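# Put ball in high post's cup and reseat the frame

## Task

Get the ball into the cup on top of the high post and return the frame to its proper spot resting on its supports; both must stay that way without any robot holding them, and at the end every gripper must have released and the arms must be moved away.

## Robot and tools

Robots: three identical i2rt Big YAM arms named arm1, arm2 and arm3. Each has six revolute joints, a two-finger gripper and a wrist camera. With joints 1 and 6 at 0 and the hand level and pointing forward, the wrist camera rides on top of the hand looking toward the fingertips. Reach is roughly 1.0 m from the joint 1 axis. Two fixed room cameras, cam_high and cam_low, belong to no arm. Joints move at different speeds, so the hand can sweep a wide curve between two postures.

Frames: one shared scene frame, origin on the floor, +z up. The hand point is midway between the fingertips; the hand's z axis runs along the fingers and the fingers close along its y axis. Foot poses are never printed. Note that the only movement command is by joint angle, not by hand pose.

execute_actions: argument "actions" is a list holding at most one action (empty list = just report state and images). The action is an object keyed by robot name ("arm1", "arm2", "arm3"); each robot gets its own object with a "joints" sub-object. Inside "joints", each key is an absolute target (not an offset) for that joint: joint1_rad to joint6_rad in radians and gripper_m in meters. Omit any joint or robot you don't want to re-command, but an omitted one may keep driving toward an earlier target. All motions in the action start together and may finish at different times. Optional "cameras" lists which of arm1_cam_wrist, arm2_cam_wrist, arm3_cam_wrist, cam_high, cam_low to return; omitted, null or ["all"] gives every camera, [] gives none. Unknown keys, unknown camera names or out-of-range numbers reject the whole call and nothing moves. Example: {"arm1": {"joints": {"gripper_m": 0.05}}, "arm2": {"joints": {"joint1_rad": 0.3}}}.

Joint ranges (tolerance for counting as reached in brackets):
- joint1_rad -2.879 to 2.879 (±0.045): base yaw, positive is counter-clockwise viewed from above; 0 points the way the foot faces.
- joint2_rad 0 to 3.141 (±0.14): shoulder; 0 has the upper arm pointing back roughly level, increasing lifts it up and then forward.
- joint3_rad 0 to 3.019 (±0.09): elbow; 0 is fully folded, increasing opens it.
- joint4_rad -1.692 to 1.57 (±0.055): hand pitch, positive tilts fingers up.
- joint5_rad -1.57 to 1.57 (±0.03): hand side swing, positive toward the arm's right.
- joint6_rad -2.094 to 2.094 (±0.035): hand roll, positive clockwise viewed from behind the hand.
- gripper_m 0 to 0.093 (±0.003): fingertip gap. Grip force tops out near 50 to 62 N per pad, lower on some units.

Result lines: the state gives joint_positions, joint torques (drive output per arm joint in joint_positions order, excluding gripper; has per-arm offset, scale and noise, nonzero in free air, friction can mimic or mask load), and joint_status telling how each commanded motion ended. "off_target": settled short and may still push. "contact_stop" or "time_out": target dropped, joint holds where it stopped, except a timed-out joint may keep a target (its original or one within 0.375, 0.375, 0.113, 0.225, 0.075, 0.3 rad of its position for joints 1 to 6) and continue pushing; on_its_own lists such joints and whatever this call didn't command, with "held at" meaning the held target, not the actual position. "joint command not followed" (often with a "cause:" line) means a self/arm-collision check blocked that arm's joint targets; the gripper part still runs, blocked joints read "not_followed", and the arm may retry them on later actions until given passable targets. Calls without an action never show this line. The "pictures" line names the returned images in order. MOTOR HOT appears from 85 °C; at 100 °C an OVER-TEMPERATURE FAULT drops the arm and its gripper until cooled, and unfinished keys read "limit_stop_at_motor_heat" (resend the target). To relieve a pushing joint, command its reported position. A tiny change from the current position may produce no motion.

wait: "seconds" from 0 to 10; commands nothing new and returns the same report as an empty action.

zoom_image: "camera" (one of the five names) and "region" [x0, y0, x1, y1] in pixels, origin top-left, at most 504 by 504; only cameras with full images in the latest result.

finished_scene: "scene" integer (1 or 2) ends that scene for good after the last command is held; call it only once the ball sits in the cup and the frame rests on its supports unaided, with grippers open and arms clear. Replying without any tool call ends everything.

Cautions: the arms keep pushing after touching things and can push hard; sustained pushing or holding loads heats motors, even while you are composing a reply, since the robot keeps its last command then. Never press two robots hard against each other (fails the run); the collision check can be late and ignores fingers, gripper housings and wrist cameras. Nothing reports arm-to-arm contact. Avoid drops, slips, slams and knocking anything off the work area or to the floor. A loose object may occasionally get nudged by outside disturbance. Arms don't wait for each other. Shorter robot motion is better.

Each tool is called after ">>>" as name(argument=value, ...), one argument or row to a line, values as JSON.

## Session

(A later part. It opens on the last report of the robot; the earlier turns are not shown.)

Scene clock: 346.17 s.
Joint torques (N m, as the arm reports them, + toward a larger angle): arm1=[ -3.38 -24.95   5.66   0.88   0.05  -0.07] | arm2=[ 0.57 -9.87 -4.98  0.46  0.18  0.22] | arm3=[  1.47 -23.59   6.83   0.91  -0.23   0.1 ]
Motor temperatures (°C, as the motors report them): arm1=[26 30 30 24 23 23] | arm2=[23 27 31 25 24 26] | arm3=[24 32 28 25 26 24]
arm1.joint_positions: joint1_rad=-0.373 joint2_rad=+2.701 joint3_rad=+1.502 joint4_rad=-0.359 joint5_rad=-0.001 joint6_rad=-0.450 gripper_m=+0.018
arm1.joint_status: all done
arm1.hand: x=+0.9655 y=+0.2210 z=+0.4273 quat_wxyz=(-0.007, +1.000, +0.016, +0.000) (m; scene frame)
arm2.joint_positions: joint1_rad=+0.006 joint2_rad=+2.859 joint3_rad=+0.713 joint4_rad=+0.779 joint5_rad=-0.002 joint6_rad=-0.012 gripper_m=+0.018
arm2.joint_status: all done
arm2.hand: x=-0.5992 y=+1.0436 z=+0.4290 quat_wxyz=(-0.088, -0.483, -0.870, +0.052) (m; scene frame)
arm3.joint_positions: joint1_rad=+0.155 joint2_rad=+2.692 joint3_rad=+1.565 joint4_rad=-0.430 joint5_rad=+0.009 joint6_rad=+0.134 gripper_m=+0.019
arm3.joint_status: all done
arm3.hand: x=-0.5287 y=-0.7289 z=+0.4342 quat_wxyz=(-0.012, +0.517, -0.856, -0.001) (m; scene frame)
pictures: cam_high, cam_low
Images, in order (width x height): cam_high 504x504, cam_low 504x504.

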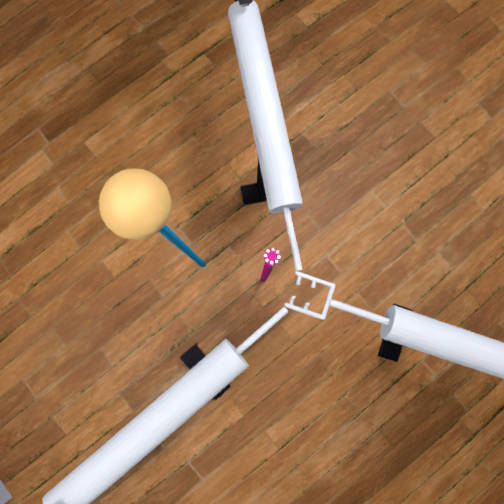

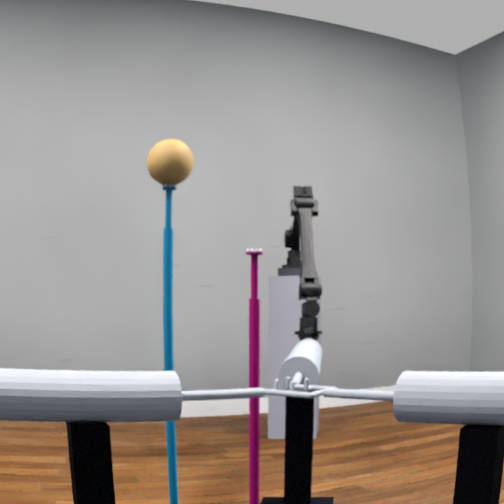

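The frame is back within a few millimetres of its start. Releasing and retreating.

>>> execute_actions(
  actions=[
    {"arm1":{"joints":{"gripper_m":0.07}},"arm2":{"joints":{"gripper_m":0.07}},"arm3":{"joints":{"gripper_m":0.07}}},
  ],
  cameras=[],
)

>>> execute_actions(
  actions=[
    {"arm1":{"joints":{"joint2_rad":2.2,"joint3_rad":1.22,"joint4_rad":-0.62}},"arm2":{"joints":{"joint2_rad":2.34,"joint3_rad":0.39,"joint4_rad":0.56}},"arm3":{"joints":{"joint2_rad":2.21,"joint3_rad":1.31,"joint4_rad":-0.7}}},
  ],
)

Scene clock: 351.57 s.
Joint torques (N m, as the arm reports them, + toward a larger angle): arm1=[ -2.02 -23.91   5.8    0.68   0.05  -0.05] | arm2=[ 0.63 -9.92 -4.91  0.38  0.2   0.24] | arm3=[  0.38 -24.04   6.77   0.86  -0.01   0.09]
Motor temperatures (°C, as the motors report them): arm1=[26 31 29 24 23 23] | arm2=[23 27 31 25 24 26] | arm3=[24 32 28 25 26 24]
arm1.joint_positions: joint1_rad=-0.386 joint2_rad=+2.695 joint3_rad=+1.502 joint4_rad=-0.355 joint5_rad=-0.001 joint6_rad=-0.450 gripper_m=+0.070
arm1.joint_status: all done
arm1.hand: x=+0.9646 y=+0.2294 z=+0.4309 quat_wxyz=(-0.009, +1.000, +0.009, -0.005) (m; scene frame)
arm2.joint_positions: joint1_rad=+0.006 joint2_rad=+2.859 joint3_rad=+0.713 joint4_rad=+0.778 joint5_rad=-0.002 joint6_rad=-0.011 gripper_m=+0.070
arm2.joint_status: all done
arm2.hand: x=-0.5994 y=+1.0439 z=+0.4289 quat_wxyz=(-0.087, -0.484, -0.869, +0.052) (m; scene frame)
arm3.joint_positions: joint1_rad=+0.168 joint2_rad=+2.692 joint3_rad=+1.567 joint4_rad=-0.430 joint5_rad=+0.003 joint6_rad=+0.136 gripper_m=+0.070
arm3.joint_status: all done
arm3.hand: x=-0.5366 y=-0.7253 z=+0.4344 quat_wxyz=(-0.011, +0.522, -0.853, -0.004) (m; scene frame)
pictures: none
No camera images: the call's "cameras" was empty. Leave "cameras" out to get every camera's image.

Scene clock: 353.03 s.
Joint torques (N m, as the arm reports them, + toward a larger angle): arm1=[ -2.38 -19.46   5.63  -0.23   0.05  -0.06] | arm2=[ 0.66 -9.96 -3.68  0.49  0.19  0.23] | arm3=[  0.23 -19.32   7.31  -0.09   0.01   0.09]
Motor temperatures (°C, as the motors report them): arm1=[26 31 29 24 23 23] | arm2=[23 27 31 25 24 26] | arm3=[24 32 28 25 26 24]
arm1.joint_positions: joint1_rad=-0.386 joint2_rad=+2.184 joint3_rad=+1.228 joint4_rad=-0.612 joint5_rad=-0.001 joint6_rad=-0.450 gripper_m=+0.070
arm1.joint_status: all done
arm1.hand: x=+0.9828 y=+0.2181 z=+0.6422 quat_wxyz=(-0.005, +1.000, +0.009, +0.004) (m; scene frame)
arm2.joint_positions: joint1_rad=+0.006 joint2_rad=+2.336 joint3_rad=+0.403 joint4_rad=+0.567 joint5_rad=-0.002 joint6_rad=-0.011 gripper_m=+0.070
arm2.joint_status: all done
arm2.hand: x=-0.5981 y=+1.0432 z=+0.5783 quat_wxyz=(-0.088, -0.484, -0.869, +0.052) (m; scene frame)
arm3.joint_positions: joint1_rad=+0.168 joint2_rad=+2.177 joint3_rad=+1.308 joint4_rad=-0.687 joint5_rad=+0.003 joint6_rad=+0.136 gripper_m=+0.070
arm3.joint_status: all done
arm3.hand: x=-0.5435 y=-0.7424 z=+0.6566 quat_wxyz=(-0.010, +0.521, -0.853, -0.004) (m; scene frame)
pictures: arm1_cam_wrist, arm2_cam_wrist, arm3_cam_wrist, cam_high, cam_low
Images, in order (width x height): arm1_cam_wrist 504x504, arm2_cam_wrist 504x504, arm3_cam_wrist 504x504, cam_high 504x504, cam_low 504x504.

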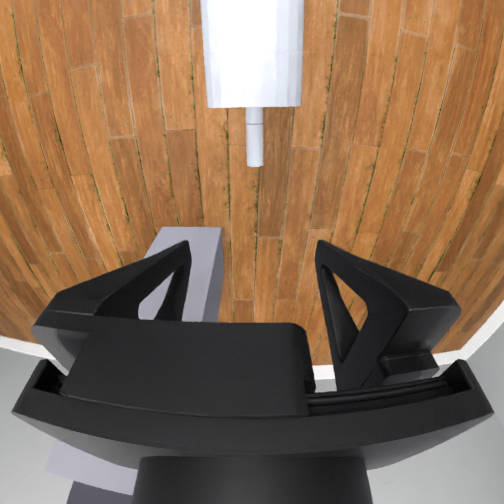

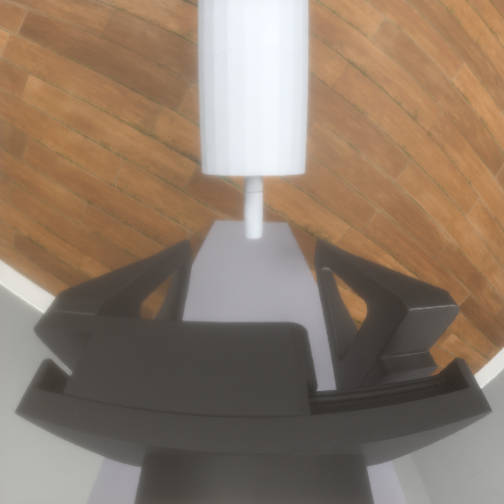

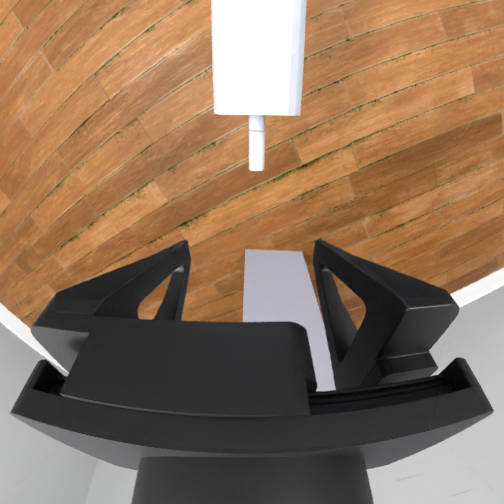

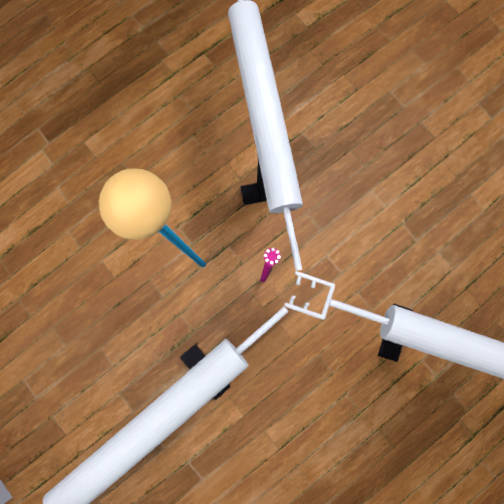

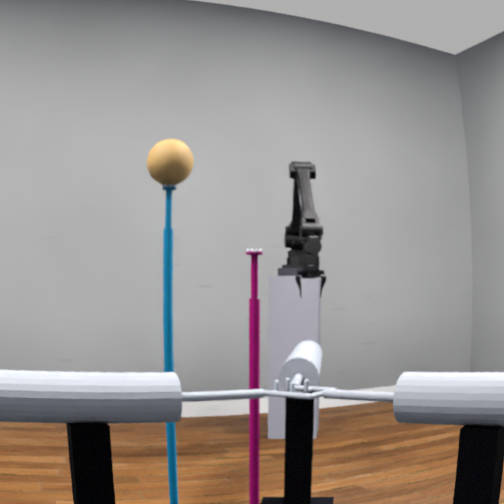

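>>> finished_scene(
  scene=1,
)

The scene is finished: the task was done.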